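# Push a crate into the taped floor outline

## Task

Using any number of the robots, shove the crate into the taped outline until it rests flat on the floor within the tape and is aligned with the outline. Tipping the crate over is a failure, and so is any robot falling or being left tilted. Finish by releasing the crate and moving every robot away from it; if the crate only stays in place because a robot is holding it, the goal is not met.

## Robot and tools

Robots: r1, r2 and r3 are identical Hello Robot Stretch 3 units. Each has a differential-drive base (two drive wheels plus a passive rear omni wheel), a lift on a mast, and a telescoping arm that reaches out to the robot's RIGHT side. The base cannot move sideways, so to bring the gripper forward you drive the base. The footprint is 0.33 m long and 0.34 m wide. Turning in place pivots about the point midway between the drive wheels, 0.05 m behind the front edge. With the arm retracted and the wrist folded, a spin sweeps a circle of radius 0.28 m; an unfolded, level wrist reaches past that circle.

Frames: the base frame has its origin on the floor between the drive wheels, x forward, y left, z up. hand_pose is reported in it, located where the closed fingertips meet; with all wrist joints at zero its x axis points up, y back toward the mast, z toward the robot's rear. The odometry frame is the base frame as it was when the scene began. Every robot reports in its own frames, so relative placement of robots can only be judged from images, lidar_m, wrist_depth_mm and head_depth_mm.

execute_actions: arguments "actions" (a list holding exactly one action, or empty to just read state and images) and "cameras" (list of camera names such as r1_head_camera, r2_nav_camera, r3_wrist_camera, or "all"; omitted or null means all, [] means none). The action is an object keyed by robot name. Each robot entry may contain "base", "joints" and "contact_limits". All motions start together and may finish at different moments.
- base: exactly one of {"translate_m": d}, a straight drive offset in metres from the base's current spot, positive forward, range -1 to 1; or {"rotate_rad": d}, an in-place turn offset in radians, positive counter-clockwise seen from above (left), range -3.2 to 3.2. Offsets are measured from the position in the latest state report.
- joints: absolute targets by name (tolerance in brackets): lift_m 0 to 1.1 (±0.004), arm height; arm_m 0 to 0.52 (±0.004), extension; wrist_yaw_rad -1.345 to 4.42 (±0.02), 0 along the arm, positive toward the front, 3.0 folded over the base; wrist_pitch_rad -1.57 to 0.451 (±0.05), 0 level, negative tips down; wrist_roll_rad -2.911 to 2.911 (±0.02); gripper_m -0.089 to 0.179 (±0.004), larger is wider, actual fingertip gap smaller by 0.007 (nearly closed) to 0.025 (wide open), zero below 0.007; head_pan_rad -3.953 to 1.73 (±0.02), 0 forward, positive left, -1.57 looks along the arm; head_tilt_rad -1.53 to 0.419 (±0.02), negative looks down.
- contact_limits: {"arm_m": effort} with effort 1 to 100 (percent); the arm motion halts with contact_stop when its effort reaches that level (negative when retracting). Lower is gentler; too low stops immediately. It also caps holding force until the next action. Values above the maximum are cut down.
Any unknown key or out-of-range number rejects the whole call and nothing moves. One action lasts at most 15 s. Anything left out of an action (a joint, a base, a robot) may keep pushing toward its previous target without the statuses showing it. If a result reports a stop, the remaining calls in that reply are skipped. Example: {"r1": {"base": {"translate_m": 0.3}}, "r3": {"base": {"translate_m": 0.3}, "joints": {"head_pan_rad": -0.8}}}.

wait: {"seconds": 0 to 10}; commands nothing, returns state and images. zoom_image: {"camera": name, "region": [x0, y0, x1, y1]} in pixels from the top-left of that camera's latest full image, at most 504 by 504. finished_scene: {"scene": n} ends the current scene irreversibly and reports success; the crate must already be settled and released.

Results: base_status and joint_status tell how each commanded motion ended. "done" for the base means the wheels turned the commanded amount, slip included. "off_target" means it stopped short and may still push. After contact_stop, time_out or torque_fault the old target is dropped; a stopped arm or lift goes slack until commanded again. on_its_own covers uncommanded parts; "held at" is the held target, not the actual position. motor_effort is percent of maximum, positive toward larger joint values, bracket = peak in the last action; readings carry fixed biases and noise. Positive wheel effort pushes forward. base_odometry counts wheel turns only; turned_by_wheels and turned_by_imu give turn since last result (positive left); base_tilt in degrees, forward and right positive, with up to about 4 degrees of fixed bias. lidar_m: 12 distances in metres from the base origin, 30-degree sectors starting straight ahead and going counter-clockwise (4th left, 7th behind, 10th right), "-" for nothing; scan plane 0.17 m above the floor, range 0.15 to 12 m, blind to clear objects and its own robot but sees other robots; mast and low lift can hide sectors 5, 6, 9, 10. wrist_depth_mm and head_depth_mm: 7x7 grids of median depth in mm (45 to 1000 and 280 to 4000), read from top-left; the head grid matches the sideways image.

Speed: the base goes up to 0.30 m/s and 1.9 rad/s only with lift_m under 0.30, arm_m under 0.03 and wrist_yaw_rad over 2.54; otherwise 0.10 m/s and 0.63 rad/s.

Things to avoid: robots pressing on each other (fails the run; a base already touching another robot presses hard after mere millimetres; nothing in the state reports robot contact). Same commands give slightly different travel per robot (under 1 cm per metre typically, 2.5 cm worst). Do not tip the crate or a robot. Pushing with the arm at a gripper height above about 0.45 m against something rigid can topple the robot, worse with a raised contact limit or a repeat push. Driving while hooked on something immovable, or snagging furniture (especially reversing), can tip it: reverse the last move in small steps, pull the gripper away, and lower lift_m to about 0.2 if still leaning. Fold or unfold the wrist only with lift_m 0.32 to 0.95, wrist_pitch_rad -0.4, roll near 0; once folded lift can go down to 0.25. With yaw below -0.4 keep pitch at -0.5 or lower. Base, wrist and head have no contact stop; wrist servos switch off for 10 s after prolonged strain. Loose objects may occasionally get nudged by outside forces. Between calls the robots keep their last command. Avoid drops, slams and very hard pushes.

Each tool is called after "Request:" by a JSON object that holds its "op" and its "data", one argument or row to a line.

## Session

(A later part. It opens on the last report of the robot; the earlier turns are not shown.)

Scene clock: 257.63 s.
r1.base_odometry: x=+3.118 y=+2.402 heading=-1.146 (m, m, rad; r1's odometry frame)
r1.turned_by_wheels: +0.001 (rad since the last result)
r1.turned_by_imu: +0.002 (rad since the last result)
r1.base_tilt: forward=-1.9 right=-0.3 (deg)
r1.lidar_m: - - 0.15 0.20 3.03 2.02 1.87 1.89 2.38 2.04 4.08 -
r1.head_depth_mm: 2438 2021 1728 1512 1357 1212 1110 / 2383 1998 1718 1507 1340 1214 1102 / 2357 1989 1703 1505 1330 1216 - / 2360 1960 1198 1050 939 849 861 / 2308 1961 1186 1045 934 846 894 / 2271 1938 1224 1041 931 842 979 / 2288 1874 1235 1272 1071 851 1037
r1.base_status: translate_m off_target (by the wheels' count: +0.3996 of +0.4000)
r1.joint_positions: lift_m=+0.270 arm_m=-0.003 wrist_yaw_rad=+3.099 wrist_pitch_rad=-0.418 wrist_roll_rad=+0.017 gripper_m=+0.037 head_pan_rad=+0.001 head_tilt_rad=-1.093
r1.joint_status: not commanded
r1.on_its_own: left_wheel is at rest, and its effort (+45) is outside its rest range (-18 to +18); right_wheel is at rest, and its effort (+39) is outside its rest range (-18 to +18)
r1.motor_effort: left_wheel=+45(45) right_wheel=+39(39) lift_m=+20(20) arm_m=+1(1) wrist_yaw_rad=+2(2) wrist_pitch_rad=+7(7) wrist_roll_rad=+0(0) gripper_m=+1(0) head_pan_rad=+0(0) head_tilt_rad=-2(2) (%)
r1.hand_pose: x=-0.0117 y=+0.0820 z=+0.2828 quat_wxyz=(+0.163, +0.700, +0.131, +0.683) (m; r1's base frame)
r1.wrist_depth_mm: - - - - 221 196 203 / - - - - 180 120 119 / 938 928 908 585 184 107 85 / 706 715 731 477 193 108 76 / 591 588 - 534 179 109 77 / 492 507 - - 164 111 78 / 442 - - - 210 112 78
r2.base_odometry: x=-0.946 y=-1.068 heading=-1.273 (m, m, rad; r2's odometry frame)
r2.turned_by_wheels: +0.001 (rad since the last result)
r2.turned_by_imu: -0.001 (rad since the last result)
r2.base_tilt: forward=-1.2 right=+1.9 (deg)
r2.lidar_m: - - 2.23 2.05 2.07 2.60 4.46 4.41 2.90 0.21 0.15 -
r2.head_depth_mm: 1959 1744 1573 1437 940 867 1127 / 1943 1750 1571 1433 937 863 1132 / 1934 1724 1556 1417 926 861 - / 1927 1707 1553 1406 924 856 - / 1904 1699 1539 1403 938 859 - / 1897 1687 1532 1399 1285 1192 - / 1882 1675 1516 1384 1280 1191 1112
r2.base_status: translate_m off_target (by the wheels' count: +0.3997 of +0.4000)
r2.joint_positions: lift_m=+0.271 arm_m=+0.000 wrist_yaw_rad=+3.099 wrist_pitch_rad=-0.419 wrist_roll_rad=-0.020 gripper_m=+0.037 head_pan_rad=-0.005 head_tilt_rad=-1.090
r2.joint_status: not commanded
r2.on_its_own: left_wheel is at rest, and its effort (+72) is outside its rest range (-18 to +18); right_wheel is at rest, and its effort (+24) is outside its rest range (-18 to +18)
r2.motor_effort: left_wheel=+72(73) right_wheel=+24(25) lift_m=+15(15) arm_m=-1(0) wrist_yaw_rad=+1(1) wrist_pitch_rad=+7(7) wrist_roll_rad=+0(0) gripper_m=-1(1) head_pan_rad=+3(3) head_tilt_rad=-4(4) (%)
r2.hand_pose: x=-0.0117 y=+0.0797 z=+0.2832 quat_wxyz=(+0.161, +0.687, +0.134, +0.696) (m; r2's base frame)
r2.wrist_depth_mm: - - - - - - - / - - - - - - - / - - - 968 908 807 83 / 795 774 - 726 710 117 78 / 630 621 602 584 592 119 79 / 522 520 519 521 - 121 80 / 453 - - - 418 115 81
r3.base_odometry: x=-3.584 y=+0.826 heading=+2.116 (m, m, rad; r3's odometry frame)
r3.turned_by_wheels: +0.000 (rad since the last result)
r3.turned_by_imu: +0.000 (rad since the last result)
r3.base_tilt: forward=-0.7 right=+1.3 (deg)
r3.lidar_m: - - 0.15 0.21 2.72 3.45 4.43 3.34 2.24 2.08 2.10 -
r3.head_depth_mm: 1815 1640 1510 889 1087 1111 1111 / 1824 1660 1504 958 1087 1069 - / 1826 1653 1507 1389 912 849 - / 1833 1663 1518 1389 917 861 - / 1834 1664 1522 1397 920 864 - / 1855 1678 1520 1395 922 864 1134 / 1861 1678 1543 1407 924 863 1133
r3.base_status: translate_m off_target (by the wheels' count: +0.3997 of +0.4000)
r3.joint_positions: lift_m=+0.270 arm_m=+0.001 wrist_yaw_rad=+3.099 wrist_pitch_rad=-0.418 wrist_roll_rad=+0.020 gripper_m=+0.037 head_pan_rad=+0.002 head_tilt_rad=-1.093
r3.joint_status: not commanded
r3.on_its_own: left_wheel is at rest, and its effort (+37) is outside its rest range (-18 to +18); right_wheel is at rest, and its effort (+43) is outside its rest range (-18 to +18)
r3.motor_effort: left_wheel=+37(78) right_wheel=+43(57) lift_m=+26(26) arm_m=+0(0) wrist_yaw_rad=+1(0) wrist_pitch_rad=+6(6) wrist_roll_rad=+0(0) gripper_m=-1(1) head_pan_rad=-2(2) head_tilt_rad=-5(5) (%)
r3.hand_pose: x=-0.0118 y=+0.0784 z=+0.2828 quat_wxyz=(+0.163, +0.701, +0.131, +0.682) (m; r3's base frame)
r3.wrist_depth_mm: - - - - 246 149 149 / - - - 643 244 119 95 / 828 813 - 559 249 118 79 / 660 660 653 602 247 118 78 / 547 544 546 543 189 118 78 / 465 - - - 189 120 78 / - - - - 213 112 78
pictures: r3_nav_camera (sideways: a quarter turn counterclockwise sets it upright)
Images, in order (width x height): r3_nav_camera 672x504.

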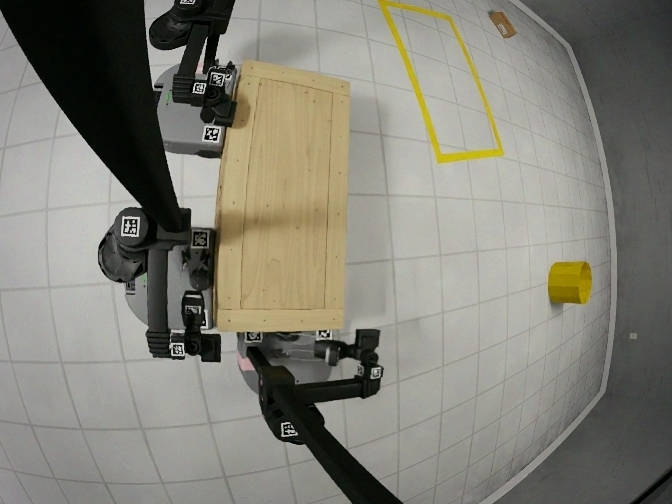

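Request:
{"op": "execute_actions", "data": {
  "actions": [
    {"r1":{"base":{"translate_m":-0.06}},"r2":{"base":{"translate_m":-0.4}},"r3":{"base":{"translate_m":-0.06}}}
  ],
  "cameras": []
}}

Request:
{"op": "execute_actions", "data": {
  "actions": [
    {"r1":{"base":{"rotate_rad":0.3}},"r2":{"base":{"rotate_rad":0.82}},"r3":{"base":{"rotate_rad":0.4}}}
  ],
  "cameras": []
}}

Request:
{"op": "execute_actions", "data": {
  "actions": [
    {"r1":{"base":{"translate_m":-0.24}},"r2":{"base":{"translate_m":0.66}},"r3":{"base":{"translate_m":-0.25}}}
  ],
  "cameras": []
}}

Request:
{"op": "execute_actions", "data": {
  "actions": [
    {"r1":{"base":{"rotate_rad":-0.3}},"r2":{"base":{"rotate_rad":2.0}},"r3":{"base":{"rotate_rad":-0.4}}}
  ],
  "cameras": []
}}

Request:
{"op": "execute_actions", "data": {
  "actions": [
    {"r1":{"base":{"translate_m":0.28}},"r2":{"base":{"translate_m":-0.95}},"r3":{"base":{"translate_m":0.28}}}
  ],
  "cameras": []
}}

Request:
{"op": "execute_actions", "data": {
  "actions": [
    {"r2":{"base":{"rotate_rad":0.68}}}
  ],
  "cameras": ["r2_head_camera","r3_nav_camera"]
}}

Scene clock: 283.97 s.
r1.base_odometry: x=+3.093 y=+2.457 heading=-1.146 (m, m, rad; r1's odometry frame)
r1.turned_by_wheels: +0.000 (rad since the last result)
r1.turned_by_imu: +0.001 (rad since the last result)
r1.base_tilt: forward=-1.9 right=-0.5 (deg)
r1.lidar_m: - 0.15 0.16 4.71 2.93 1.95 1.81 1.83 2.30 2.05 4.10 4.73
r1.head_depth_mm: 2407 2002 1727 1524 1351 1216 1114 / 2386 2014 1709 1513 1338 1213 1109 / 2357 1979 1719 1506 1343 1205 - / 2345 1961 1197 1053 935 863 1129 / 2315 1945 1188 1046 933 860 1122 / 2281 1937 1195 1043 931 852 1109 / 2246 1925 1657 1455 1108 861 1080
r1.base_status: done
r1.joint_positions: lift_m=+0.270 arm_m=-0.003 wrist_yaw_rad=+3.099 wrist_pitch_rad=-0.418 wrist_roll_rad=+0.017 gripper_m=+0.037 head_pan_rad=+0.001 head_tilt_rad=-1.093
r1.joint_status: not commanded
r1.motor_effort: left_wheel=-1(32) right_wheel=+0(29) lift_m=+20(20) arm_m=-1(0) wrist_yaw_rad=+2(1) wrist_pitch_rad=+7(7) wrist_roll_rad=+0(0) gripper_m=+0(0) head_pan_rad=+0(0) head_tilt_rad=-3(3) (%)
r1.hand_pose: x=-0.0117 y=+0.0820 z=+0.2828 quat_wxyz=(+0.163, +0.700, +0.131, +0.683) (m; r1's base frame)
r1.wrist_depth_mm: - - - - 395 221 194 / - - - - 684 199 140 / 893 905 918 816 355 202 142 / 718 722 705 653 353 208 143 / 594 581 - 587 338 209 146 / 499 510 - - 306 213 148 / 447 - - - 423 208 150
r2.base_odometry: x=-1.063 y=-0.686 heading=-1.273 (m, m, rad; r2's odometry frame)
r2.turned_by_wheels: +0.000 (rad since the last result)
r2.turned_by_imu: -0.001 (rad since the last result)
r2.base_tilt: forward=-1.0 right=+1.8 (deg)
r2.lidar_m: 0.45 3.28 2.17 2.00 2.02 2.53 4.06 4.11 2.96 2.74 0.54 0.47
r2.head_depth_mm: 1978 1754 1121 1049 1279 1207 1135 / 1945 1732 1115 1040 1300 1216 1132 / 1930 1723 1104 1040 1291 1208 - / 1908 1703 1097 1032 1290 1199 - / 1901 1701 1495 1363 1294 1199 - / 1886 1684 1522 1396 1287 1192 - / 1871 1676 1526 1383 1281 1183 1115
r2.base_status: done
r2.joint_positions: lift_m=+0.271 arm_m=+0.000 wrist_yaw_rad=+3.099 wrist_pitch_rad=-0.419 wrist_roll_rad=-0.020 gripper_m=+0.037 head_pan_rad=-0.005 head_tilt_rad=-1.090
r2.joint_status: not commanded
r2.motor_effort: left_wheel=+0(54) right_wheel=+0(17) lift_m=+15(15) arm_m=-1(1) wrist_yaw_rad=+1(1) wrist_pitch_rad=+7(7) wrist_roll_rad=+0(0) gripper_m=+0(1) head_pan_rad=+3(2) head_tilt_rad=-5(4) (%)
r2.hand_pose: x=-0.0117 y=+0.0797 z=+0.2832 quat_wxyz=(+0.161, +0.687, +0.134, +0.696) (m; r2's base frame)
r2.wrist_depth_mm: - - - - - - - / - - - - - - - / - - - 959 913 892 863 / 777 762 - 717 706 691 673 / 632 616 606 585 594 564 551 / 520 518 526 518 - 477 467 / 452 - - - 416 411 409
r3.base_odometry: x=-3.553 y=+0.775 heading=+2.116 (m, m, rad; r3's odometry frame)
r3.turned_by_wheels: +0.000 (rad since the last result)
r3.turned_by_imu: -0.001 (rad since the last result)
r3.base_tilt: forward=-0.7 right=+1.2 (deg)
r3.lidar_m: - 0.15 0.16 0.45 2.72 3.43 4.36 3.36 2.25 2.09 0.15 0.15
r3.head_depth_mm: 1836 1652 1501 986 1103 1167 1111 / 1834 1665 1501 1386 1110 1179 - / 1828 1657 1512 987 909 876 - / 1851 1659 1513 986 915 879 - / 1855 1666 1513 987 920 881 - / 1844 1662 1528 995 921 1002 1139 / 1867 1675 1532 992 922 1066 1133
r3.base_status: done
r3.joint_positions: lift_m=+0.270 arm_m=+0.001 wrist_yaw_rad=+3.099 wrist_pitch_rad=-0.418 wrist_roll_rad=+0.020 gripper_m=+0.037 head_pan_rad=+0.002 head_tilt_rad=-1.093
r3.joint_status: not commanded
r3.motor_effort: left_wheel=+0(25) right_wheel=+1(30) lift_m=+26(26) arm_m=+0(0) wrist_yaw_rad=+0(0) wrist_pitch_rad=+6(6) wrist_roll_rad=+0(0) gripper_m=+0(1) head_pan_rad=-1(2) head_tilt_rad=-5(6) (%)
r3.hand_pose: x=-0.0118 y=+0.0784 z=+0.2828 quat_wxyz=(+0.163, +0.701, +0.131, +0.682) (m; r3's base frame)
r3.wrist_depth_mm: - - - - 475 228 166 / - 681 - - 471 227 151 / 592 570 - 836 469 229 150 / 625 611 650 661 458 229 150 / 550 542 545 548 358 227 152 / 464 - - - 351 228 152 / - - - - 395 213 152
pictures: none
No camera images: the call's "cameras" was empty. Leave "cameras" out to get every camera's image.

Scene clock: 285.67 s.
r1.base_odometry: x=+3.093 y=+2.457 heading=-0.846 (m, m, rad; r1's odometry frame)
r1.turned_by_wheels: +0.300 (rad since the last result)
r1.turned_by_imu: +0.301 (rad since the last result)
r1.base_tilt: forward=-2.0 right=-0.4 (deg)
r1.lidar_m: - 0.15 0.23 4.23 2.21 1.82 1.81 2.00 2.12 2.05 4.48 -
r1.head_depth_mm: 2374 2015 1724 1515 1353 1222 1106 / 2369 1979 1655 1444 1338 1210 1106 / 2340 1977 1205 1053 942 874 - / 2322 1957 1193 1056 941 861 1125 / 2322 1942 1684 1047 936 869 1125 / 2265 1932 1665 1463 960 914 1110 / 2268 1915 1396 1436 1100 1070 1076
r1.base_status: done
r1.joint_positions: lift_m=+0.270 arm_m=-0.003 wrist_yaw_rad=+3.099 wrist_pitch_rad=-0.418 wrist_roll_rad=+0.017 gripper_m=+0.037 head_pan_rad=+0.001 head_tilt_rad=-1.093
r1.joint_status: not commanded
r1.motor_effort: left_wheel=-1(6) right_wheel=+3(9) lift_m=+20(20) arm_m=+1(1) wrist_yaw_rad=+1(1) wrist_pitch_rad=+7(7) wrist_roll_rad=+0(0) gripper_m=+0(0) head_pan_rad=+0(0) head_tilt_rad=-2(3) (%)
r1.hand_pose: x=-0.0117 y=+0.0820 z=+0.2828 quat_wxyz=(+0.163, +0.700, +0.131, +0.683) (m; r1's base frame)
r1.wrist_depth_mm: - - - - - 325 225 / - - - - - - 191 / 922 913 902 911 599 505 187 / 715 710 703 720 493 305 183 / 582 583 - 586 488 296 179 / 509 509 - - 451 288 175 / 445 - - - 424 261 170
r2.base_odometry: x=-1.063 y=-0.686 heading=-0.453 (m, m, rad; r2's odometry frame)
r2.turned_by_wheels: +0.820 (rad since the last result)
r2.turned_by_imu: +0.829 (rad since the last result)
r2.base_tilt: forward=-1.2 right=+1.9 (deg)
r2.lidar_m: 2.47 2.01 2.00 2.20 3.43 4.06 3.37 2.75 0.56 0.52 0.45 0.45
r2.head_depth_mm: 1967 1753 1581 1443 971 1192 1136 / 1956 1734 1576 1432 1267 1218 1129 / 1925 1725 1561 1417 1311 1209 - / 1912 1714 1554 1413 1302 1198 - / 1908 1699 1540 1406 1294 1195 - / 1880 1683 1536 1398 1289 1192 - / 1857 1688 1512 1388 1280 1182 1114
r2.base_status: done
r2.joint_positions: lift_m=+0.271 arm_m=+0.000 wrist_yaw_rad=+3.099 wrist_pitch_rad=-0.419 wrist_roll_rad=-0.020 gripper_m=+0.037 head_pan_rad=-0.005 head_tilt_rad=-1.090
r2.joint_status: not commanded
r2.motor_effort: left_wheel=-3(12) right_wheel=+1(7) lift_m=+15(15) arm_m=-1(1) wrist_yaw_rad=+0(1) wrist_pitch_rad=+7(7) wrist_roll_rad=+0(0) gripper_m=-1(0) head_pan_rad=+2(2) head_tilt_rad=-4(3) (%)
r2.hand_pose: x=-0.0117 y=+0.0796 z=+0.2832 quat_wxyz=(+0.161, +0.687, +0.134, +0.696) (m; r2's base frame)
r2.wrist_depth_mm: - - - - - - - / - - - - - - - / - - - 949 933 892 867 / 794 768 - 722 707 690 664 / 626 615 607 586 592 561 552 / 521 516 525 516 - 475 468 / 450 - - - 419 412 405
r3.base_odometry: x=-3.553 y=+0.775 heading=+2.515 (m, m, rad; r3's odometry frame)
r3.turned_by_wheels: +0.399 (rad since the last result)
r3.turned_by_imu: +0.392 (rad since the last result)
r3.base_tilt: forward=-0.7 right=+1.3 (deg)
r3.lidar_m: - 0.15 0.30 0.68 3.15 4.37 4.04 2.36 2.09 0.41 0.15 -
r3.head_depth_mm: 1815 1651 1501 1379 936 1099 1111 / 1839 1655 1509 1384 910 855 - / 1835 1662 1499 990 914 863 - / 1824 1672 1512 986 915 1130 - / 1861 1675 1518 994 914 1189 - / 1842 1674 1523 997 928 1201 1141 / 1860 1675 1087 1000 955 1202 1130
r3.base_status: done
r3.joint_positions: lift_m=+0.270 arm_m=+0.001 wrist_yaw_rad=+3.099 wrist_pitch_rad=-0.418 wrist_roll_rad=+0.020 gripper_m=+0.037 head_pan_rad=+0.002 head_tilt_rad=-1.093
r3.joint_status: not commanded
r3.on_its_own: right_wheel is at rest, and its effort (+26) is outside its rest range (-18 to +18)
r3.motor_effort: left_wheel=-1(7) right_wheel=+26(27) lift_m=+26(26) arm_m=+0(0) wrist_yaw_rad=+0(0) wrist_pitch_rad=+6(6) wrist_roll_rad=+0(0) gripper_m=-1(0) head_pan_rad=-2(2) head_tilt_rad=-5(5) (%)
r3.hand_pose: x=-0.0118 y=+0.0784 z=+0.2828 quat_wxyz=(+0.163, +0.701, +0.131, +0.682) (m; r3's base frame)
r3.wrist_depth_mm: - - - - - - 324 / - - - 736 - - 296 / 827 823 - 640 824 680 267 / 660 652 657 649 661 544 243 / 546 545 544 542 559 459 224 / 466 - - - 477 394 208 / - - - - 404 324 195
pictures: none
No camera images: the call's "cameras" was empty. Leave "cameras" out to get every camera's image.

Scene clock: 289.60 s.
r1.base_odometry: x=+2.934 y=+2.636 heading=-0.846 (m, m, rad; r1's odometry frame)
r1.turned_by_wheels: +0.000 (rad since the last result)
r1.turned_by_imu: +0.000 (rad since the last result)
r1.base_tilt: forward=-1.9 right=-0.4 (deg)
r1.lidar_m: 0.34 0.40 0.73 3.69 1.92 1.58 1.57 1.74 2.77 2.01 3.89 0.34
r1.head_depth_mm: 2373 2008 1728 1519 1357 1222 1107 / 2372 1996 1651 1512 1356 1215 1102 / 2372 1775 1206 1077 1296 1207 - / 1593 1712 1194 1058 985 1196 1137 / 2249 1901 1240 1043 1071 1193 1121 / 2271 1927 1663 1443 1260 1183 1111 / 2259 1930 1666 1470 1308 1180 1080
r1.base_status: done
r1.joint_positions: lift_m=+0.270 arm_m=-0.003 wrist_yaw_rad=+3.099 wrist_pitch_rad=-0.418 wrist_roll_rad=+0.017 gripper_m=+0.037 head_pan_rad=+0.001 head_tilt_rad=-1.093
r1.joint_status: not commanded
r1.motor_effort: left_wheel=-1(8) right_wheel=+3(6) lift_m=+20(21) arm_m=-1(0) wrist_yaw_rad=+1(1) wrist_pitch_rad=+7(7) wrist_roll_rad=+0(0) gripper_m=+0(1) head_pan_rad=+0(1) head_tilt_rad=-3(3) (%)
r1.hand_pose: x=-0.0117 y=+0.0820 z=+0.2828 quat_wxyz=(+0.163, +0.700, +0.131, +0.683) (m; r1's base frame)
r1.wrist_depth_mm: - - - - - - 674 / - - - - - 780 724 / 896 871 904 921 928 655 661 / 713 715 709 726 711 689 688 / 587 576 - 584 617 584 590 / 493 518 - - 522 508 489 / 442 - - - 426 428 434
r2.base_odometry: x=-0.470 y=-0.975 heading=-0.453 (m, m, rad; r2's odometry frame)
r2.turned_by_wheels: +0.000 (rad since the last result)
r2.turned_by_imu: -0.001 (rad since the last result)
r2.base_tilt: forward=-1.2 right=+1.8 (deg)
r2.lidar_m: 1.95 1.60 1.58 1.75 2.74 4.57 3.88 0.42 0.42 0.49 2.53 3.84
r2.head_depth_mm: 1948 1739 1584 1439 1320 1220 1134 / 1943 1731 1565 1431 1316 1218 1130 / 1929 1719 1561 1421 1299 1218 - / 1904 1708 1544 1419 1301 1202 - / 1894 1689 1540 1400 1294 1196 - / 1883 1688 1530 1401 1279 1192 - / 1835 1671 1521 1388 1280 1185 1113
r2.base_status: done
r2.joint_positions: lift_m=+0.271 arm_m=+0.000 wrist_yaw_rad=+3.099 wrist_pitch_rad=-0.419 wrist_roll_rad=-0.020 gripper_m=+0.037 head_pan_rad=-0.005 head_tilt_rad=-1.090
r2.joint_status: not commanded
r2.motor_effort: left_wheel=-3(9) right_wheel=+1(7) lift_m=+15(15) arm_m=-1(1) wrist_yaw_rad=+1(1) wrist_pitch_rad=+7(7) wrist_roll_rad=+0(0) gripper_m=+0(0) head_pan_rad=+2(2) head_tilt_rad=-4(4) (%)
r2.hand_pose: x=-0.0117 y=+0.0796 z=+0.2832 quat_wxyz=(+0.161, +0.687, +0.134, +0.696) (m; r2's base frame)
r2.wrist_depth_mm: - - - - - - - / - - - - - - - / - - - 959 914 891 857 / 793 771 - 731 717 697 673 / 631 616 606 588 590 559 551 / 517 512 523 517 - 477 469 / 454 - - - 420 411 406
r3.base_odometry: x=-3.350 y=+0.628 heading=+2.515 (m, m, rad; r3's odometry frame)
r3.turned_by_wheels: +0.000 (rad since the last result)
r3.turned_by_imu: -0.001 (rad since the last result)
r3.base_tilt: forward=-0.7 right=+1.2 (deg)
r3.lidar_m: 0.34 0.44 1.22 2.75 3.22 4.13 3.89 2.28 2.01 2.02 0.72 0.34
r3.head_depth_mm: 1816 1644 1506 1370 1272 1187 1107 / 1835 1652 1071 986 1244 1196 - / 1837 1644 1076 985 1164 1192 - / 1860 1669 1079 999 1258 1199 - / 1850 1671 1076 1017 1284 1197 - / 1843 1671 1089 1095 1292 1198 1134 / 1860 1200 1085 1300 1300 1207 1125
r3.base_status: done
r3.joint_positions: lift_m=+0.270 arm_m=+0.001 wrist_yaw_rad=+3.099 wrist_pitch_rad=-0.418 wrist_roll_rad=+0.020 gripper_m=+0.037 head_pan_rad=+0.002 head_tilt_rad=-1.093
r3.joint_status: not commanded
r3.motor_effort: left_wheel=-1(9) right_wheel=+4(15) lift_m=+26(26) arm_m=+0(0) wrist_yaw_rad=+0(0) wrist_pitch_rad=+6(6) wrist_roll_rad=+0(0) gripper_m=-1(0) head_pan_rad=-2(1) head_tilt_rad=-5(5) (%)
r3.hand_pose: x=-0.0118 y=+0.0784 z=+0.2828 quat_wxyz=(+0.163, +0.701, +0.131, +0.682) (m; r3's base frame)
r3.wrist_depth_mm: - - - - - - - / - - - - - 939 791 / 827 832 - 828 819 830 824 / 655 655 662 666 663 657 631 / 548 542 546 543 559 547 544 / 467 - - - 475 462 465 / - - - - 404 405 406
pictures: none
No camera images: the call's "cameras" was empty. Leave "cameras" out to get every camera's image.

Scene clock: 292.00 s.
r1.base_odometry: x=+2.934 y=+2.636 heading=-1.146 (m, m, rad; r1's odometry frame)
r1.turned_by_wheels: -0.300 (rad since the last result)
r1.turned_by_imu: -0.300 (rad since the last result)
r1.base_tilt: forward=-2.0 right=-0.4 (deg)
r1.lidar_m: 0.34 0.35 0.73 4.75 2.52 1.69 1.57 1.59 2.01 2.01 2.07 3.46
r1.head_depth_mm: 2421 2004 1731 1516 1348 1220 1105 / 2360 1984 1733 1504 1344 1209 1107 / 2358 1974 1709 1496 1342 1203 - / 2351 1969 1639 1436 1295 1196 1130 / 2191 1694 1190 1045 982 1190 1126 / 1354 1527 1179 1033 975 1188 1108 / 2247 1917 1619 1054 967 1185 1075
r1.base_status: done
r1.joint_positions: lift_m=+0.270 arm_m=-0.003 wrist_yaw_rad=+3.099 wrist_pitch_rad=-0.418 wrist_roll_rad=+0.017 gripper_m=+0.037 head_pan_rad=+0.001 head_tilt_rad=-1.093
r1.joint_status: not commanded
r1.motor_effort: left_wheel=+2(7) right_wheel=-2(6) lift_m=+20(20) arm_m=+0(0) wrist_yaw_rad=+1(1) wrist_pitch_rad=+7(7) wrist_roll_rad=+0(0) gripper_m=-1(1) head_pan_rad=+0(0) head_tilt_rad=-3(3) (%)
r1.hand_pose: x=-0.0117 y=+0.0820 z=+0.2828 quat_wxyz=(+0.163, +0.700, +0.131, +0.683) (m; r1's base frame)
r1.wrist_depth_mm: - - - - - - - / - - - - 798 802 390 / 887 909 927 900 774 834 394 / 718 696 722 714 727 729 406 / 603 579 - 594 609 550 412 / 491 523 - - 515 486 474 / 449 - - - 429 430 440
r2.base_odometry: x=-0.470 y=-0.975 heading=+1.546 (m, m, rad; r2's odometry frame)
r2.turned_by_wheels: +2.000 (rad since the last result)
r2.turned_by_imu: +2.020 (rad since the last result)
r2.base_tilt: forward=-1.2 right=+1.7 (deg)
r2.lidar_m: 2.39 4.56 4.24 1.12 0.44 0.46 2.53 4.09 2.13 1.62 1.58 1.67
r2.head_depth_mm: 1967 1750 1573 1443 1325 1221 1139 / 1950 1739 1565 1428 1313 1218 1130 / 1929 1726 1557 1422 1310 1211 - / 1913 1712 1556 1415 1299 1199 - / 1905 1704 1536 1402 1296 1197 - / 1891 1683 1524 1399 1286 1191 - / 1875 1676 1516 1393 1280 1184 1114
r2.base_status: done
r2.joint_positions: lift_m=+0.271 arm_m=+0.000 wrist_yaw_rad=+3.099 wrist_pitch_rad=-0.419 wrist_roll_rad=-0.020 gripper_m=+0.037 head_pan_rad=-0.005 head_tilt_rad=-1.090
r2.joint_status: not commanded
r2.motor_effort: left_wheel=-3(14) right_wheel=+2(8) lift_m=+15(15) arm_m=-1(1) wrist_yaw_rad=+1(1) wrist_pitch_rad=+7(6) wrist_roll_rad=+0(0) gripper_m=+0(0) head_pan_rad=+2(3) head_tilt_rad=-4(4) (%)
r2.hand_pose: x=-0.0117 y=+0.0796 z=+0.2832 quat_wxyz=(+0.161, +0.687, +0.134, +0.696) (m; r2's base frame)
r2.wrist_depth_mm: 354 371 - - - - - / 362 392 - - - - - / 389 420 - 965 907 887 855 / 417 457 - 726 706 696 675 / 449 566 560 584 588 569 549 / 486 518 526 517 - 479 467 / 455 - - - 419 413 406
r3.base_odometry: x=-3.350 y=+0.628 heading=+2.115 (m, m, rad; r3's odometry frame)
r3.turned_by_wheels: -0.400 (rad since the last result)
r3.turned_by_imu: -0.393 (rad since the last result)
r3.base_tilt: forward=-0.7 right=+1.2 (deg)
r3.lidar_m: 0.34 0.35 0.49 1.23 2.79 3.52 4.12 3.26 2.14 2.01 2.05 0.67
r3.head_depth_mm: 1818 1650 1459 1251 1280 1189 1113 / 1839 1658 1507 1383 1276 1195 - / 1825 1658 1508 1378 1275 1199 - / 1836 1660 1078 993 1214 1198 - / 1848 1658 1083 996 1232 1205 - / 1858 1683 1085 997 1244 1206 1138 / 1856 1683 1085 997 1256 1204 1123
r3.base_status: done
r3.joint_positions: lift_m=+0.270 arm_m=+0.001 wrist_yaw_rad=+3.099 wrist_pitch_rad=-0.418 wrist_roll_rad=+0.020 gripper_m=+0.037 head_pan_rad=+0.002 head_tilt_rad=-1.093
r3.joint_status: not commanded
r3.motor_effort: left_wheel=+2(9) right_wheel=-1(9) lift_m=+26(27) arm_m=+0(0) wrist_yaw_rad=+0(0) wrist_pitch_rad=+6(6) wrist_roll_rad=+0(0) gripper_m=+0(1) head_pan_rad=-2(2) head_tilt_rad=-5(5) (%)
r3.hand_pose: x=-0.0118 y=+0.0784 z=+0.2828 quat_wxyz=(+0.163, +0.701, +0.131, +0.682) (m; r3's base frame)
r3.wrist_depth_mm: - - - - - 647 428 / - - - - - 631 428 / 821 822 - 825 827 632 425 / 659 655 664 658 655 603 423 / 544 544 542 544 556 542 421 / 467 - - - 478 462 421 / - - - - 405 405 395
pictures: none
No camera images: the call's "cameras" was empty. Leave "cameras" out to get every camera's image.

Scene clock: 296.87 s.
r1.base_odometry: x=+3.049 y=+2.381 heading=-1.146 (m, m, rad; r1's odometry frame)
r1.turned_by_wheels: +0.000 (rad since the last result)
r1.turned_by_imu: +0.002 (rad since the last result)
r1.base_tilt: forward=-1.9 right=-0.5 (deg)
r1.lidar_m: - - 0.15 0.23 3.01 2.00 1.85 1.87 2.36 1.97 4.01 0.98
r1.head_depth_mm: 2397 1990 1534 1450 1356 1221 1113 / 2358 2002 1717 1509 1349 1211 1104 / 2347 1983 1713 1502 1341 1203 - / 2334 1962 1708 1437 1290 1166 1127 / 2322 1947 1186 1044 934 847 959 / 2277 1950 1186 1039 933 842 1066 / 2268 1911 1652 1052 925 837 1069
r1.base_status: done
r1.joint_positions: lift_m=+0.270 arm_m=-0.003 wrist_yaw_rad=+3.099 wrist_pitch_rad=-0.418 wrist_roll_rad=+0.017 gripper_m=+0.037 head_pan_rad=+0.001 head_tilt_rad=-1.093
r1.joint_status: not commanded
r1.motor_effort: left_wheel=+1(8) right_wheel=-2(6) lift_m=+19(20) arm_m=+0(1) wrist_yaw_rad=+0(2) wrist_pitch_rad=+7(7) wrist_roll_rad=+0(0) gripper_m=+1(0) head_pan_rad=+0(0) head_tilt_rad=-2(2) (%)
r1.hand_pose: x=-0.0117 y=+0.0820 z=+0.2828 quat_wxyz=(+0.163, +0.700, +0.131, +0.683) (m; r1's base frame)
r1.wrist_depth_mm: - - - 395 225 194 203 / - - - - 203 129 118 / 923 898 597 561 208 121 89 / 735 713 480 474 219 123 86 / 590 596 - 527 204 124 87 / 492 513 - - 188 129 88 / 446 - - - 237 124 89
r2.base_odometry: x=-0.493 y=-1.925 heading=+1.546 (m, m, rad; r2's odometry frame)
r2.turned_by_wheels: +0.000 (rad since the last result)
r2.turned_by_imu: -0.001 (rad since the last result)
r2.base_tilt: forward=-1.3 right=+1.8 (deg)
r2.lidar_m: 3.01 0.54 0.59 0.93 2.76 2.88 1.59 3.24 2.70 2.05 2.01 2.12
r2.head_depth_mm: 1977 1751 1585 1431 1314 1220 1134 / 1939 1730 1566 1435 1318 1216 1126 / 1934 1729 1554 1423 1310 1205 - / 1905 1704 1543 1414 1309 1199 - / 1884 1701 1535 1408 1295 1200 - / 1894 1693 1524 1395 1289 1198 - / 1861 1680 1514 1137 1266 1185 1115
r2.base_status: done
r2.joint_positions: lift_m=+0.271 arm_m=+0.000 wrist_yaw_rad=+3.099 wrist_pitch_rad=-0.419 wrist_roll_rad=-0.020 gripper_m=+0.037 head_pan_rad=-0.005 head_tilt_rad=-1.090
r2.joint_status: not commanded
r2.motor_effort: left_wheel=-2(16) right_wheel=+1(5) lift_m=+15(15) arm_m=-1(1) wrist_yaw_rad=+1(1) wrist_pitch_rad=+6(7) wrist_roll_rad=+0(0) gripper_m=+0(0) head_pan_rad=+2(3) head_tilt_rad=-5(4) (%)
r2.hand_pose: x=-0.0117 y=+0.0796 z=+0.2832 quat_wxyz=(+0.161, +0.687, +0.134, +0.696) (m; r2's base frame)
r2.wrist_depth_mm: - - - - 852 610 473 / - - - - 898 632 490 / - - - 942 859 670 507 / 784 765 - 725 705 656 525 / 634 610 604 585 587 566 523 / 518 519 521 513 - 476 468 / 452 - - - 418 410 406
r3.base_odometry: x=-3.495 y=+0.868 heading=+2.116 (m, m, rad; r3's odometry frame)
r3.turned_by_wheels: +0.000 (rad since the last result)
r3.turned_by_imu: +0.001 (rad since the last result)
r3.base_tilt: forward=-0.7 right=+1.2 (deg)
r3.lidar_m: - - 0.15 0.24 2.82 3.60 4.39 3.20 2.14 1.98 2.01 0.28
r3.head_depth_mm: 1825 1648 1495 562 763 1185 1112 / 1826 1658 1498 1165 798 1176 - / 1825 1655 1501 1184 1106 1181 - / 1846 1675 1509 1386 913 861 - / 1843 1669 1514 1395 921 860 - / 1869 1671 1528 1409 919 860 1136 / 1870 1671 1530 1398 922 873 1131
r3.base_status: done
r3.joint_positions: lift_m=+0.270 arm_m=+0.001 wrist_yaw_rad=+3.099 wrist_pitch_rad=-0.418 wrist_roll_rad=+0.020 gripper_m=+0.037 head_pan_rad=+0.002 head_tilt_rad=-1.093
r3.joint_status: not commanded
r3.motor_effort: left_wheel=+2(10) right_wheel=-2(7) lift_m=+26(26) arm_m=+0(0) wrist_yaw_rad=+0(0) wrist_pitch_rad=+6(6) wrist_roll_rad=+0(0) gripper_m=-1(1) head_pan_rad=-2(2) head_tilt_rad=-5(5) (%)
r3.hand_pose: x=-0.0118 y=+0.0784 z=+0.2828 quat_wxyz=(+0.163, +0.701, +0.131, +0.682) (m; r3's base frame)
r3.wrist_depth_mm: - - - - 283 160 148 / - - - - 285 136 100 / 828 819 - 824 284 136 90 / 658 654 656 654 283 135 90 / 546 542 539 545 217 138 90 / 463 - - - 217 138 90 / - - - - 242 128 90
pictures: none
No camera images: the call's "cameras" was empty. Leave "cameras" out to get every camera's image.

Scene clock: 298.57 s.
r1.base_odometry: x=+3.049 y=+2.381 heading=-1.146 (m, m, rad; r1's odometry frame)
r1.turned_by_wheels: +0.000 (rad since the last result)
r1.turned_by_imu: +0.000 (rad since the last result)
r1.base_tilt: forward=-1.9 right=-0.4 (deg)
r1.lidar_m: - - 0.15 0.23 3.00 1.99 1.85 1.87 2.36 1.97 4.03 1.07
r1.head_depth_mm: 2380 2017 1501 1475 1357 1220 1109 / 2353 2003 1703 1508 1331 1216 1106 / 2364 1980 1703 1488 1340 1206 - / 2346 1964 1683 1439 1293 1173 1119 / 2337 1936 1180 1043 936 841 958 / 2301 1932 1175 1041 930 841 1066 / 2236 1923 1663 1052 923 837 1062
r1.base_status: not commanded
r1.joint_positions: lift_m=+0.270 arm_m=-0.003 wrist_yaw_rad=+3.099 wrist_pitch_rad=-0.418 wrist_roll_rad=+0.017 gripper_m=+0.037 head_pan_rad=+0.001 head_tilt_rad=-1.093
r1.joint_status: not commanded
r1.motor_effort: left_wheel=+1(2) right_wheel=-2(2) lift_m=+20(20) arm_m=+0(0) wrist_yaw_rad=+1(2) wrist_pitch_rad=+7(7) wrist_roll_rad=+0(0) gripper_m=+0(1) head_pan_rad=+0(0) head_tilt_rad=-2(3) (%)
r1.hand_pose: x=-0.0117 y=+0.0820 z=+0.2828 quat_wxyz=(+0.163, +0.700, +0.131, +0.683) (m; r1's base frame)
r1.wrist_depth_mm: - - - 396 222 195 203 / - - - - 204 128 118 / 896 922 601 553 208 121 90 / 719 720 478 475 219 123 86 / 581 579 - 530 201 125 87 / 496 513 - - 186 129 88 / 442 - - - 237 124 89
r2.base_odometry: x=-0.493 y=-1.925 heading=+2.226 (m, m, rad; r2's odometry frame)
r2.turned_by_wheels: +0.680 (rad since the last result)
r2.turned_by_imu: +0.688 (rad since the last result)
r2.base_tilt: forward=-1.2 right=+1.8 (deg)
r2.lidar_m: 0.54 0.64 2.74 2.73 1.59 1.59 3.25 2.40 2.02 2.01 2.27 3.70
r2.head_depth_mm: 1967 1740 1573 1441 1318 1222 1134 / 1956 1737 1567 1427 1305 1212 1124 / 1933 1723 1280 1416 1310 1206 - / 1909 1711 1096 1209 1298 1206 - / 1907 1206 1089 1294 1288 1194 - / 1881 1198 1102 1345 1285 1189 - / 1297 1190 1119 1371 1285 1184 1116
r2.base_status: done
r2.joint_positions: lift_m=+0.271 arm_m=+0.000 wrist_yaw_rad=+3.099 wrist_pitch_rad=-0.419 wrist_roll_rad=-0.020 gripper_m=+0.037 head_pan_rad=-0.005 head_tilt_rad=-1.090
r2.joint_status: not commanded
r2.motor_effort: left_wheel=-3(13) right_wheel=+1(7) lift_m=+15(15) arm_m=-1(1) wrist_yaw_rad=+0(1) wrist_pitch_rad=+7(7) wrist_roll_rad=+0(0) gripper_m=-1(1) head_pan_rad=+2(3) head_tilt_rad=-4(4) (%)
r2.hand_pose: x=-0.0117 y=+0.0796 z=+0.2832 quat_wxyz=(+0.161, +0.687, +0.134, +0.696) (m; r2's base frame)
r2.wrist_depth_mm: - - - - - - - / - - - - - - 850 / - - - 949 929 895 824 / 797 768 - 724 709 689 677 / 627 611 604 586 593 559 553 / 524 519 525 517 - 476 469 / 450 - - - 417 413 406
r3.base_odometry: x=-3.495 y=+0.868 heading=+2.116 (m, m, rad; r3's odometry frame)
r3.turned_by_wheels: +0.000 (rad since the last result)
r3.turned_by_imu: +0.000 (rad since the last result)
r3.base_tilt: forward=-0.7 right=+1.3 (deg)
r3.lidar_m: - - 0.15 0.24 2.81 3.56 4.38 3.22 2.14 1.99 2.01 0.28
r3.head_depth_mm: 1830 1648 1510 564 763 1188 1111 / 1835 1654 1506 1171 798 1176 - / 1851 1655 1512 1190 1110 1180 - / 1847 1662 1521 1397 915 863 - / 1850 1661 1519 1392 915 858 - / 1842 1683 1521 1401 922 866 1135 / 1873 1683 1534 1403 920 876 1123
r3.base_status: not commanded
r3.joint_positions: lift_m=+0.270 arm_m=+0.001 wrist_yaw_rad=+3.099 wrist_pitch_rad=-0.418 wrist_roll_rad=+0.020 gripper_m=+0.037 head_pan_rad=+0.002 head_tilt_rad=-1.093
r3.joint_status: not commanded
r3.motor_effort: left_wheel=+2(3) right_wheel=-1(2) lift_m=+26(26) arm_m=+0(0) wrist_yaw_rad=+0(0) wrist_pitch_rad=+6(6) wrist_roll_rad=-1(0) gripper_m=-1(1) head_pan_rad=-2(2) head_tilt_rad=-4(6) (%)
r3.hand_pose: x=-0.0118 y=+0.0784 z=+0.2828 quat_wxyz=(+0.163, +0.701, +0.131, +0.682) (m; r3's base frame)
r3.wrist_depth_mm: - - - - 281 161 147 / - - - - 285 136 100 / 819 826 - 821 283 136 90 / 657 659 657 652 284 135 90 / 545 542 543 544 217 139 90 / 464 - - - 217 138 90 / - - - - 244 129 90
pictures: r2_head_camera (sideways: a quarter turn clockwise sets it upright), r3_nav_camera (sideways: a quarter turn counterclockwise sets it upright)
Images, in order (width x height): r2_head_camera 896x504, r3_nav_camera 672x504.

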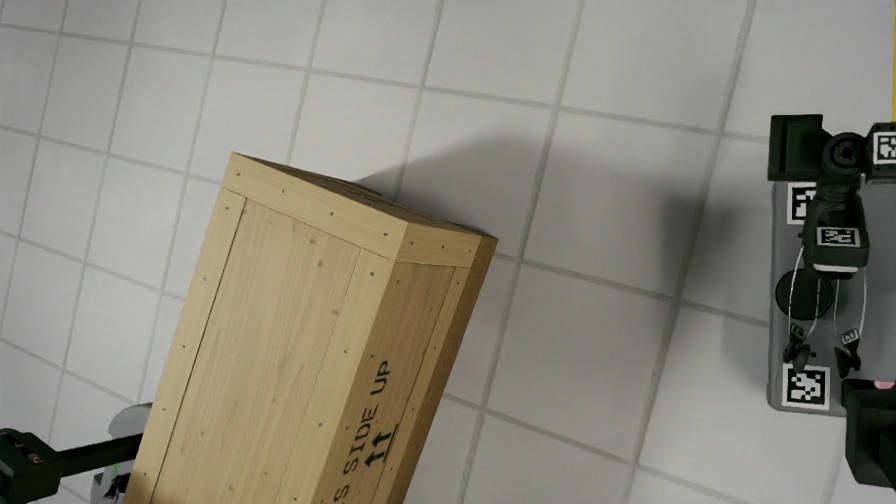

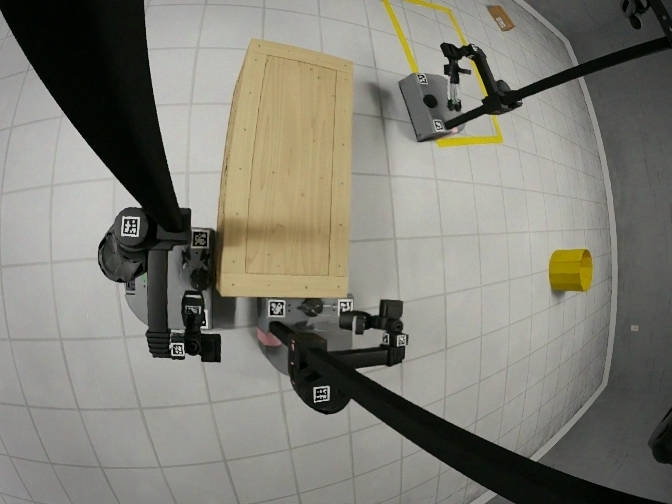

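Request:
{"op": "execute_actions", "data": {
  "actions": [
    {"r2":{"base":{"translate_m":0.55}}}
  ],
  "cameras": []
}}

Request:
{"op": "execute_actions", "data": {
  "actions": [
    {"r1":{"base":{"translate_m":0.2}},"r2":{"base":{"translate_m":0.14}},"r3":{"base":{"translate_m":0.14}}}
  ],
  "cameras": ["r2_nav_camera","r3_nav_camera"]
}}

Scene clock: 304.37 s.
r1.base_odometry: x=+3.049 y=+2.381 heading=-1.146 (m, m, rad; r1's odometry frame)
r1.turned_by_wheels: +0.000 (rad since the last result)
r1.turned_by_imu: +0.002 (rad since the last result)
r1.base_tilt: forward=-2.0 right=-0.3 (deg)
r1.lidar_m: - - 0.15 0.23 3.00 2.00 1.85 1.87 2.36 1.97 4.01 3.69
r1.head_depth_mm: 2394 1993 1742 1513 1348 1219 1109 / 630 1913 1048 1480 1345 1211 1099 / 2369 1950 985 1333 1334 1205 - / 2319 1960 1225 1292 1290 1164 1113 / 2327 1969 1191 1044 937 846 959 / 2295 1932 1178 1041 931 841 1071 / 2268 1910 1673 1046 925 838 1062
r1.base_status: not commanded
r1.joint_positions: lift_m=+0.270 arm_m=-0.003 wrist_yaw_rad=+3.099 wrist_pitch_rad=-0.418 wrist_roll_rad=+0.017 gripper_m=+0.037 head_pan_rad=+0.001 head_tilt_rad=-1.093
r1.joint_status: not commanded
r1.motor_effort: left_wheel=+1(3) right_wheel=-2(2) lift_m=+20(20) arm_m=+1(0) wrist_yaw_rad=+1(1) wrist_pitch_rad=+7(7) wrist_roll_rad=+0(0) gripper_m=+1(1) head_pan_rad=+0(0) head_tilt_rad=-2(2) (%)
r1.hand_pose: x=-0.0117 y=+0.0820 z=+0.2828 quat_wxyz=(+0.163, +0.700, +0.131, +0.683) (m; r1's base frame)
r1.wrist_depth_mm: - - - 406 225 195 203 / - - - - 202 128 118 / 921 883 597 560 209 122 90 / 714 708 475 477 217 124 87 / 586 603 - 524 204 126 88 / 499 513 - - 186 130 89 / 432 - - - 240 126 90
r2.base_odometry: x=-0.829 y=-1.489 heading=+2.226 (m, m, rad; r2's odometry frame)
r2.turned_by_wheels: +0.000 (rad since the last result)
r2.turned_by_imu: -0.259 (rad since the last result)
r2.base_tilt: forward=-1.2 right=+1.9 (deg)
r2.lidar_m: - - 0.15 0.29 2.70 1.96 3.75 3.14 2.22 2.11 2.17 -
r2.head_depth_mm: 1965 1745 1576 1439 1314 1221 1130 / 1943 1735 1565 1433 1317 1215 1129 / 1933 1730 1559 1424 1313 1213 - / 1916 1717 1545 1407 923 863 - / 1906 1703 1550 1407 916 853 - / 1889 1681 1524 1396 911 857 - / 1881 1674 1517 1392 911 850 1116
r2.base_status: translate_m off_target (by the wheels' count: +0.5498 of +0.5500)
r2.joint_positions: lift_m=+0.271 arm_m=+0.000 wrist_yaw_rad=+3.099 wrist_pitch_rad=-0.418 wrist_roll_rad=-0.020 gripper_m=+0.037 head_pan_rad=-0.005 head_tilt_rad=-1.090
r2.joint_status: not commanded
r2.on_its_own: left_wheel is at rest, and its effort (+21) is outside its rest range (-18 to +18); right_wheel is at rest, and its effort (+24) is outside its rest range (-18 to +18)
r2.motor_effort: left_wheel=+21(40) right_wheel=+24(47) lift_m=+16(16) arm_m=-1(1) wrist_yaw_rad=+1(3) wrist_pitch_rad=+7(7) wrist_roll_rad=+0(0) gripper_m=+0(0) head_pan_rad=+3(3) head_tilt_rad=-4(4) (%)
r2.hand_pose: x=-0.0117 y=+0.0797 z=+0.2832 quat_wxyz=(+0.160, +0.687, +0.134, +0.696) (m; r2's base frame)
r2.wrist_depth_mm: - - - - 296 194 187 / - - - - 299 135 110 / - - - 855 311 134 88 / 782 771 - 728 315 134 86 / 629 615 599 592 234 135 86 / 520 519 523 518 - 139 86 / 449 - - - 256 130 87
r3.base_odometry: x=-3.495 y=+0.868 heading=+2.116 (m, m, rad; r3's odometry frame)
r3.turned_by_wheels: +0.000 (rad since the last result)
r3.turned_by_imu: +0.000 (rad since the last result)
r3.base_tilt: forward=-0.7 right=+1.2 (deg)
r3.lidar_m: - - 0.15 0.24 2.81 3.56 4.39 3.20 2.14 1.98 2.01 0.28
r3.head_depth_mm: 1824 1646 1507 563 764 1188 1113 / 1832 1652 1500 1179 800 1180 - / 1832 1653 1511 1182 1113 1187 - / 1846 1668 1522 1396 911 859 - / 1848 1671 1521 1395 914 859 - / 1842 1671 1519 1396 921 863 1138 / 1865 1694 1526 1407 917 875 1122
r3.base_status: not commanded
r3.joint_positions: lift_m=+0.270 arm_m=+0.001 wrist_yaw_rad=+3.099 wrist_pitch_rad=-0.418 wrist_roll_rad=+0.020 gripper_m=+0.037 head_pan_rad=+0.002 head_tilt_rad=-1.093
r3.joint_status: not commanded
r3.motor_effort: left_wheel=+2(3) right_wheel=-1(2) lift_m=+26(26) arm_m=+0(0) wrist_yaw_rad=+0(0) wrist_pitch_rad=+6(6) wrist_roll_rad=+0(0) gripper_m=-1(1) head_pan_rad=-1(1) head_tilt_rad=-4(5) (%)
r3.hand_pose: x=-0.0118 y=+0.0784 z=+0.2828 quat_wxyz=(+0.163, +0.701, +0.131, +0.682) (m; r3's base frame)
r3.wrist_depth_mm: - - - - 283 162 148 / - - - - 288 138 101 / 828 833 - 817 284 138 92 / 660 655 663 659 283 137 91 / 542 549 549 542 219 140 91 / 467 - - - 218 140 91 / - - - - 245 131 91
pictures: none
No camera images: the call's "cameras" was empty. Leave "cameras" out to get every camera's image.

Scene clock: 306.97 s.
r1.base_odometry: x=+3.132 y=+2.200 heading=-1.145 (m, m, rad; r1's odometry frame)
r1.turned_by_wheels: +0.001 (rad since the last result)
r1.turned_by_imu: +0.075 (rad since the last result)
r1.base_tilt: forward=-1.9 right=-0.4 (deg)
r1.lidar_m: - - 0.15 0.20 2.76 1.97 1.88 1.92 2.56 1.94 4.04 4.21
r1.head_depth_mm: 2381 2008 1737 1512 1349 1221 1111 / 597 1861 1035 1452 1343 1210 1111 / 2356 1977 957 1299 1334 1208 - / 2311 1962 1402 1280 1292 1167 1122 / 2311 1942 1184 1048 936 846 894 / 2289 1912 1169 1040 932 839 1034 / 2274 1943 1652 1067 924 835 1040
r1.base_status: translate_m off_target (by the wheels' count: +0.1996 of +0.2000)
r1.joint_positions: lift_m=+0.270 arm_m=-0.003 wrist_yaw_rad=+3.100 wrist_pitch_rad=-0.417 wrist_roll_rad=+0.017 gripper_m=+0.037 head_pan_rad=+0.001 head_tilt_rad=-1.094
r1.joint_status: not commanded
r1.on_its_own: left_wheel is at rest, and its effort (+41) is outside its rest range (-18 to +18); right_wheel is at rest, and its effort (+38) is outside its rest range (-18 to +18)
r1.motor_effort: left_wheel=+41(49) right_wheel=+38(65) lift_m=+21(21) arm_m=+0(0) wrist_yaw_rad=+1(2) wrist_pitch_rad=+7(7) wrist_roll_rad=+0(0) gripper_m=+0(1) head_pan_rad=+0(0) head_tilt_rad=-2(3) (%)
r1.hand_pose: x=-0.0118 y=+0.0820 z=+0.2828 quat_wxyz=(+0.162, +0.700, +0.131, +0.683) (m; r1's base frame)
r1.wrist_depth_mm: - - - 380 221 196 206 / - - - - 179 120 118 / 873 923 591 523 185 106 85 / 726 728 452 443 194 108 76 / 594 599 - 497 179 110 76 / 498 502 - - 165 111 78 / 435 - - - 209 110 78
r2.base_odometry: x=-0.914 y=-1.378 heading=+2.226 (m, m, rad; r2's odometry frame)
r2.turned_by_wheels: +0.001 (rad since the last result)
r2.turned_by_imu: +0.007 (rad since the last result)
r2.base_tilt: forward=-1.2 right=+1.9 (deg)
r2.lidar_m: - - 0.15 0.21 2.71 1.99 3.75 3.10 2.20 2.10 2.16 -
r2.head_depth_mm: 1955 1736 1581 1441 1315 1222 1134 / 1943 1738 1562 1430 1323 1211 1128 / 1921 1719 1552 1420 1308 1206 - / 1919 1714 1548 1411 924 852 - / 1891 1695 1535 1406 918 851 - / 1897 1685 1514 1401 912 845 - / 1873 1673 1512 1390 908 840 1116
r2.base_status: translate_m off_target (by the wheels' count: +0.1397 of +0.1400)
r2.joint_positions: lift_m=+0.270 arm_m=+0.000 wrist_yaw_rad=+3.100 wrist_pitch_rad=-0.418 wrist_roll_rad=-0.020 gripper_m=+0.037 head_pan_rad=-0.003 head_tilt_rad=-1.091
r2.joint_status: not commanded
r2.on_its_own: left_wheel is at rest, and its effort (+67) is outside its rest range (-18 to +18); right_wheel is at rest, and its effort (+24) is outside its rest range (-18 to +18)
r2.motor_effort: left_wheel=+67(100) right_wheel=+24(50) lift_m=+22(23) arm_m=-1(1) wrist_yaw_rad=+0(1) wrist_pitch_rad=+7(7) wrist_roll_rad=+0(0) gripper_m=-1(0) head_pan_rad=+1(2) head_tilt_rad=-3(5) (%)
r2.hand_pose: x=-0.0120 y=+0.0798 z=+0.2831 quat_wxyz=(+0.160, +0.687, +0.134, +0.696) (m; r2's base frame)
r2.wrist_depth_mm: - - - - 261 197 189 / - - - 907 230 125 110 / - - - 836 244 118 83 / 793 766 - 720 252 120 79 / 625 614 604 587 199 122 80 / 517 519 526 517 - 126 81 / 453 - - - 224 120 82
r3.base_odometry: x=-3.568 y=+0.987 heading=+2.116 (m, m, rad; r3's odometry frame)
r3.turned_by_wheels: +0.000 (rad since the last result)
r3.turned_by_imu: +0.077 (rad since the last result)
r3.base_tilt: forward=-0.7 right=+1.2 (deg)
r3.lidar_m: - - 0.15 0.21 2.87 3.83 4.45 2.92 2.08 1.98 2.04 2.72
r3.head_depth_mm: 1845 1643 1499 837 727 1189 1114 / 1830 1655 1505 1173 779 1176 - / 1853 1643 1507 1174 1113 1172 - / 1848 1667 1512 1396 915 851 - / 1850 1684 1515 1396 917 861 - / 1860 1672 1534 1392 921 863 1131 / 1862 1677 1533 1346 923 866 1126
r3.base_status: translate_m off_target (by the wheels' count: +0.1397 of +0.1400)
r3.joint_positions: lift_m=+0.270 arm_m=+0.001 wrist_yaw_rad=+3.100 wrist_pitch_rad=-0.419 wrist_roll_rad=+0.020 gripper_m=+0.037 head_pan_rad=+0.002 head_tilt_rad=-1.092
r3.joint_status: not commanded
r3.on_its_own: left_wheel is at rest, and its effort (+33) is outside its rest range (-18 to +18); right_wheel is at rest, and its effort (+40) is outside its rest range (-18 to +18)
r3.motor_effort: left_wheel=+33(83) right_wheel=+40(100) lift_m=+30(31) arm_m=+0(0) wrist_yaw_rad=+0(0) wrist_pitch_rad=+6(7) wrist_roll_rad=+0(0) gripper_m=-1(1) head_pan_rad=-2(1) head_tilt_rad=-5(5) (%)
r3.hand_pose: x=-0.0119 y=+0.0784 z=+0.2825 quat_wxyz=(+0.163, +0.701, +0.131, +0.682) (m; r3's base frame)
r3.wrist_depth_mm: - - - - 247 148 147 / - - - - 248 119 94 / 820 833 - 834 250 118 78 / 656 655 651 656 247 118 78 / 542 545 542 543 190 117 78 / 462 - - - 188 120 78 / - - - - 212 109 78
pictures: r2_nav_camera (sideways: a quarter turn counterclockwise sets it upright), r3_nav_camera (sideways: a quarter turn counterclockwise sets it upright)
Images, in order (width x height): r2_nav_camera 672x504, r3_nav_camera 672x504.

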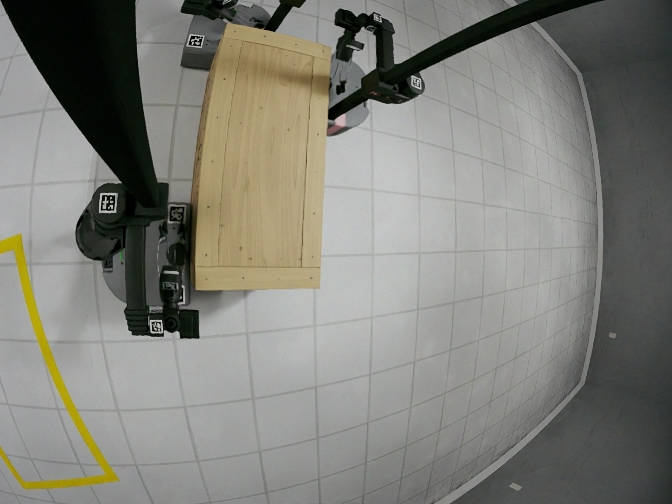

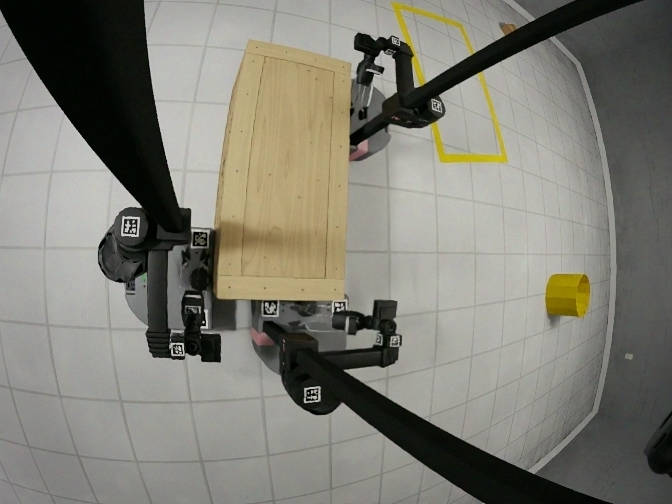

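Request:
{"op": "execute_actions", "data": {
  "actions": [
    {"r1":{"base":{"translate_m":0.45}},"r2":{"base":{"translate_m":0.4}},"r3":{"base":{"translate_m":0.4}}}
  ],
  "cameras": ["r3_nav_camera"]
}}

Scene clock: 312.30 s.
r1.base_odometry: x=+3.317 y=+1.790 heading=-1.145 (m, m, rad; r1's odometry frame)
r1.turned_by_wheels: +0.001 (rad since the last result)
r1.turned_by_imu: +0.159 (rad since the last result)
r1.base_tilt: forward=-1.9 right=-0.3 (deg)
r1.lidar_m: - - 0.15 0.20 2.42 1.94 1.92 2.07 1.99 1.88 4.17 -
r1.head_depth_mm: 2250 2005 1736 1514 1346 1218 1109 / 2316 706 934 1355 1338 1223 1106 / 2369 1964 1150 1285 1338 1209 - / 2309 1946 1391 1085 956 857 - / 2306 1938 1183 1046 935 845 - / 2275 1919 1177 1037 928 840 1064 / 2264 1895 1649 1409 939 832 1034
r1.base_status: translate_m off_target (by the wheels' count: +0.4496 of +0.4500)
r1.joint_positions: lift_m=+0.270 arm_m=-0.003 wrist_yaw_rad=+3.100 wrist_pitch_rad=-0.417 wrist_roll_rad=+0.017 gripper_m=+0.037 head_pan_rad=+0.001 head_tilt_rad=-1.096
r1.joint_status: not commanded
r1.on_its_own: left_wheel is at rest, and its effort (+42) is outside its rest range (-18 to +18); right_wheel is at rest, and its effort (+36) is outside its rest range (-18 to +18)
r1.motor_effort: left_wheel=+42(51) right_wheel=+36(70) lift_m=+21(22) arm_m=+1(1) wrist_yaw_rad=+0(2) wrist_pitch_rad=+7(7) wrist_roll_rad=+0(0) gripper_m=+1(1) head_pan_rad=+0(0) head_tilt_rad=-2(3) (%)
r1.hand_pose: x=-0.0118 y=+0.0821 z=+0.2828 quat_wxyz=(+0.162, +0.700, +0.131, +0.683) (m; r1's base frame)
r1.wrist_depth_mm: - - - 358 221 195 206 / - - - - 181 120 119 / 911 922 828 571 185 107 85 / 710 711 433 431 193 108 76 / 578 573 - 455 180 110 77 / 488 512 - - 164 111 77 / 444 - - - 210 113 78
r2.base_odometry: x=-1.158 y=-1.062 heading=+2.227 (m, m, rad; r2's odometry frame)
r2.turned_by_wheels: +0.001 (rad since the last result)
r2.turned_by_imu: +0.157 (rad since the last result)
r2.base_tilt: forward=-1.1 right=+1.9 (deg)
r2.lidar_m: - - 0.15 0.21 2.89 2.04 3.80 2.64 2.09 2.07 2.24 -
r2.head_depth_mm: 1962 1748 1576 1434 1324 1219 1137 / 1943 1725 1569 1435 1310 1216 1125 / 1927 1715 1549 1419 1290 1200 - / 1907 1707 1547 1408 924 854 - / 1891 1694 1537 1405 919 851 - / 1892 1693 1527 1391 916 845 - / 1867 1678 1516 1390 910 849 1112
r2.base_status: translate_m off_target (by the wheels' count: +0.3997 of +0.4000)
r2.joint_positions: lift_m=+0.270 arm_m=-0.001 wrist_yaw_rad=+3.100 wrist_pitch_rad=-0.417 wrist_roll_rad=-0.020 gripper_m=+0.037 head_pan_rad=+0.000 head_tilt_rad=-1.092
r2.joint_status: not commanded
r2.on_its_own: left_wheel is at rest, and its effort (+70) is outside its rest range (-18 to +18); right_wheel is at rest, and its effort (+21) is outside its rest range (-18 to +18)
r2.motor_effort: left_wheel=+70(100) right_wheel=+21(55) lift_m=+30(31) arm_m=+0(1) wrist_yaw_rad=+0(1) wrist_pitch_rad=+6(7) wrist_roll_rad=+0(0) gripper_m=+0(1) head_pan_rad=+0(2) head_tilt_rad=-3(3) (%)
r2.hand_pose: x=-0.0119 y=+0.0799 z=+0.2829 quat_wxyz=(+0.160, +0.687, +0.134, +0.696) (m; r2's base frame)
r2.wrist_depth_mm: - - - - 260 196 189 / - - - 912 231 125 109 / - - - 833 245 118 83 / 789 781 - 717 252 120 79 / 625 619 609 584 201 122 80 / 523 515 526 518 - 127 81 / 451 - - - 224 120 82
r3.base_odometry: x=-3.776 y=+1.328 heading=+2.116 (m, m, rad; r3's odometry frame)
r3.turned_by_wheels: +0.000 (rad since the last result)
r3.turned_by_imu: +0.154 (rad since the last result)
r3.base_tilt: forward=-0.7 right=+1.2 (deg)
r3.lidar_m: - - 0.15 0.21 3.03 4.57 4.52 2.49 2.00 1.97 2.13 3.20
r3.head_depth_mm: 1832 1647 1503 873 647 1178 1114 / 1821 1665 1511 966 838 1175 - / 1826 1666 1512 984 1090 1157 - / 1829 1664 1515 1393 916 849 - / 1870 1676 1535 1399 915 863 - / 1871 1687 1517 1401 920 867 1138 / 1858 1689 1537 1261 922 868 1129
r3.base_status: translate_m off_target (by the wheels' count: +0.3998 of +0.4000)
r3.joint_positions: lift_m=+0.270 arm_m=+0.001 wrist_yaw_rad=+3.100 wrist_pitch_rad=-0.418 wrist_roll_rad=+0.020 gripper_m=+0.037 head_pan_rad=+0.002 head_tilt_rad=-1.092
r3.joint_status: not commanded
r3.on_its_own: left_wheel is at rest, and its effort (+32) is outside its rest range (-18 to +18); right_wheel is at rest, and its effort (+39) is outside its rest range (-18 to +18)
r3.motor_effort: left_wheel=+32(87) right_wheel=+39(100) lift_m=+30(33) arm_m=+0(0) wrist_yaw_rad=+0(2) wrist_pitch_rad=+6(7) wrist_roll_rad=+0(0) gripper_m=-1(1) head_pan_rad=-2(2) head_tilt_rad=-5(7) (%)
r3.hand_pose: x=-0.0119 y=+0.0784 z=+0.2825 quat_wxyz=(+0.163, +0.701, +0.131, +0.682) (m; r3's base frame)
r3.wrist_depth_mm: - - - - 248 148 147 / - - - - 247 119 94 / 833 829 - 813 251 118 78 / 658 657 658 659 247 118 78 / 545 543 544 539 190 117 78 / 463 - - - 189 120 78 / - - - - 212 112 78
pictures: r3_nav_camera (sideways: a quarter turn counterclockwise sets it upright)
Images, in order (width x height): r3_nav_camera 672x504.

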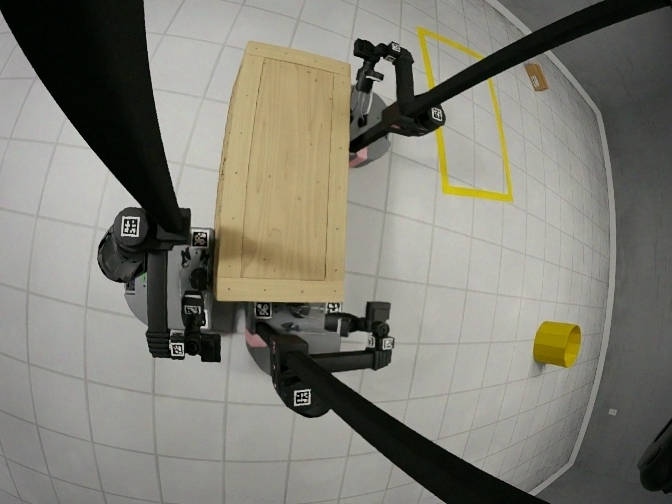

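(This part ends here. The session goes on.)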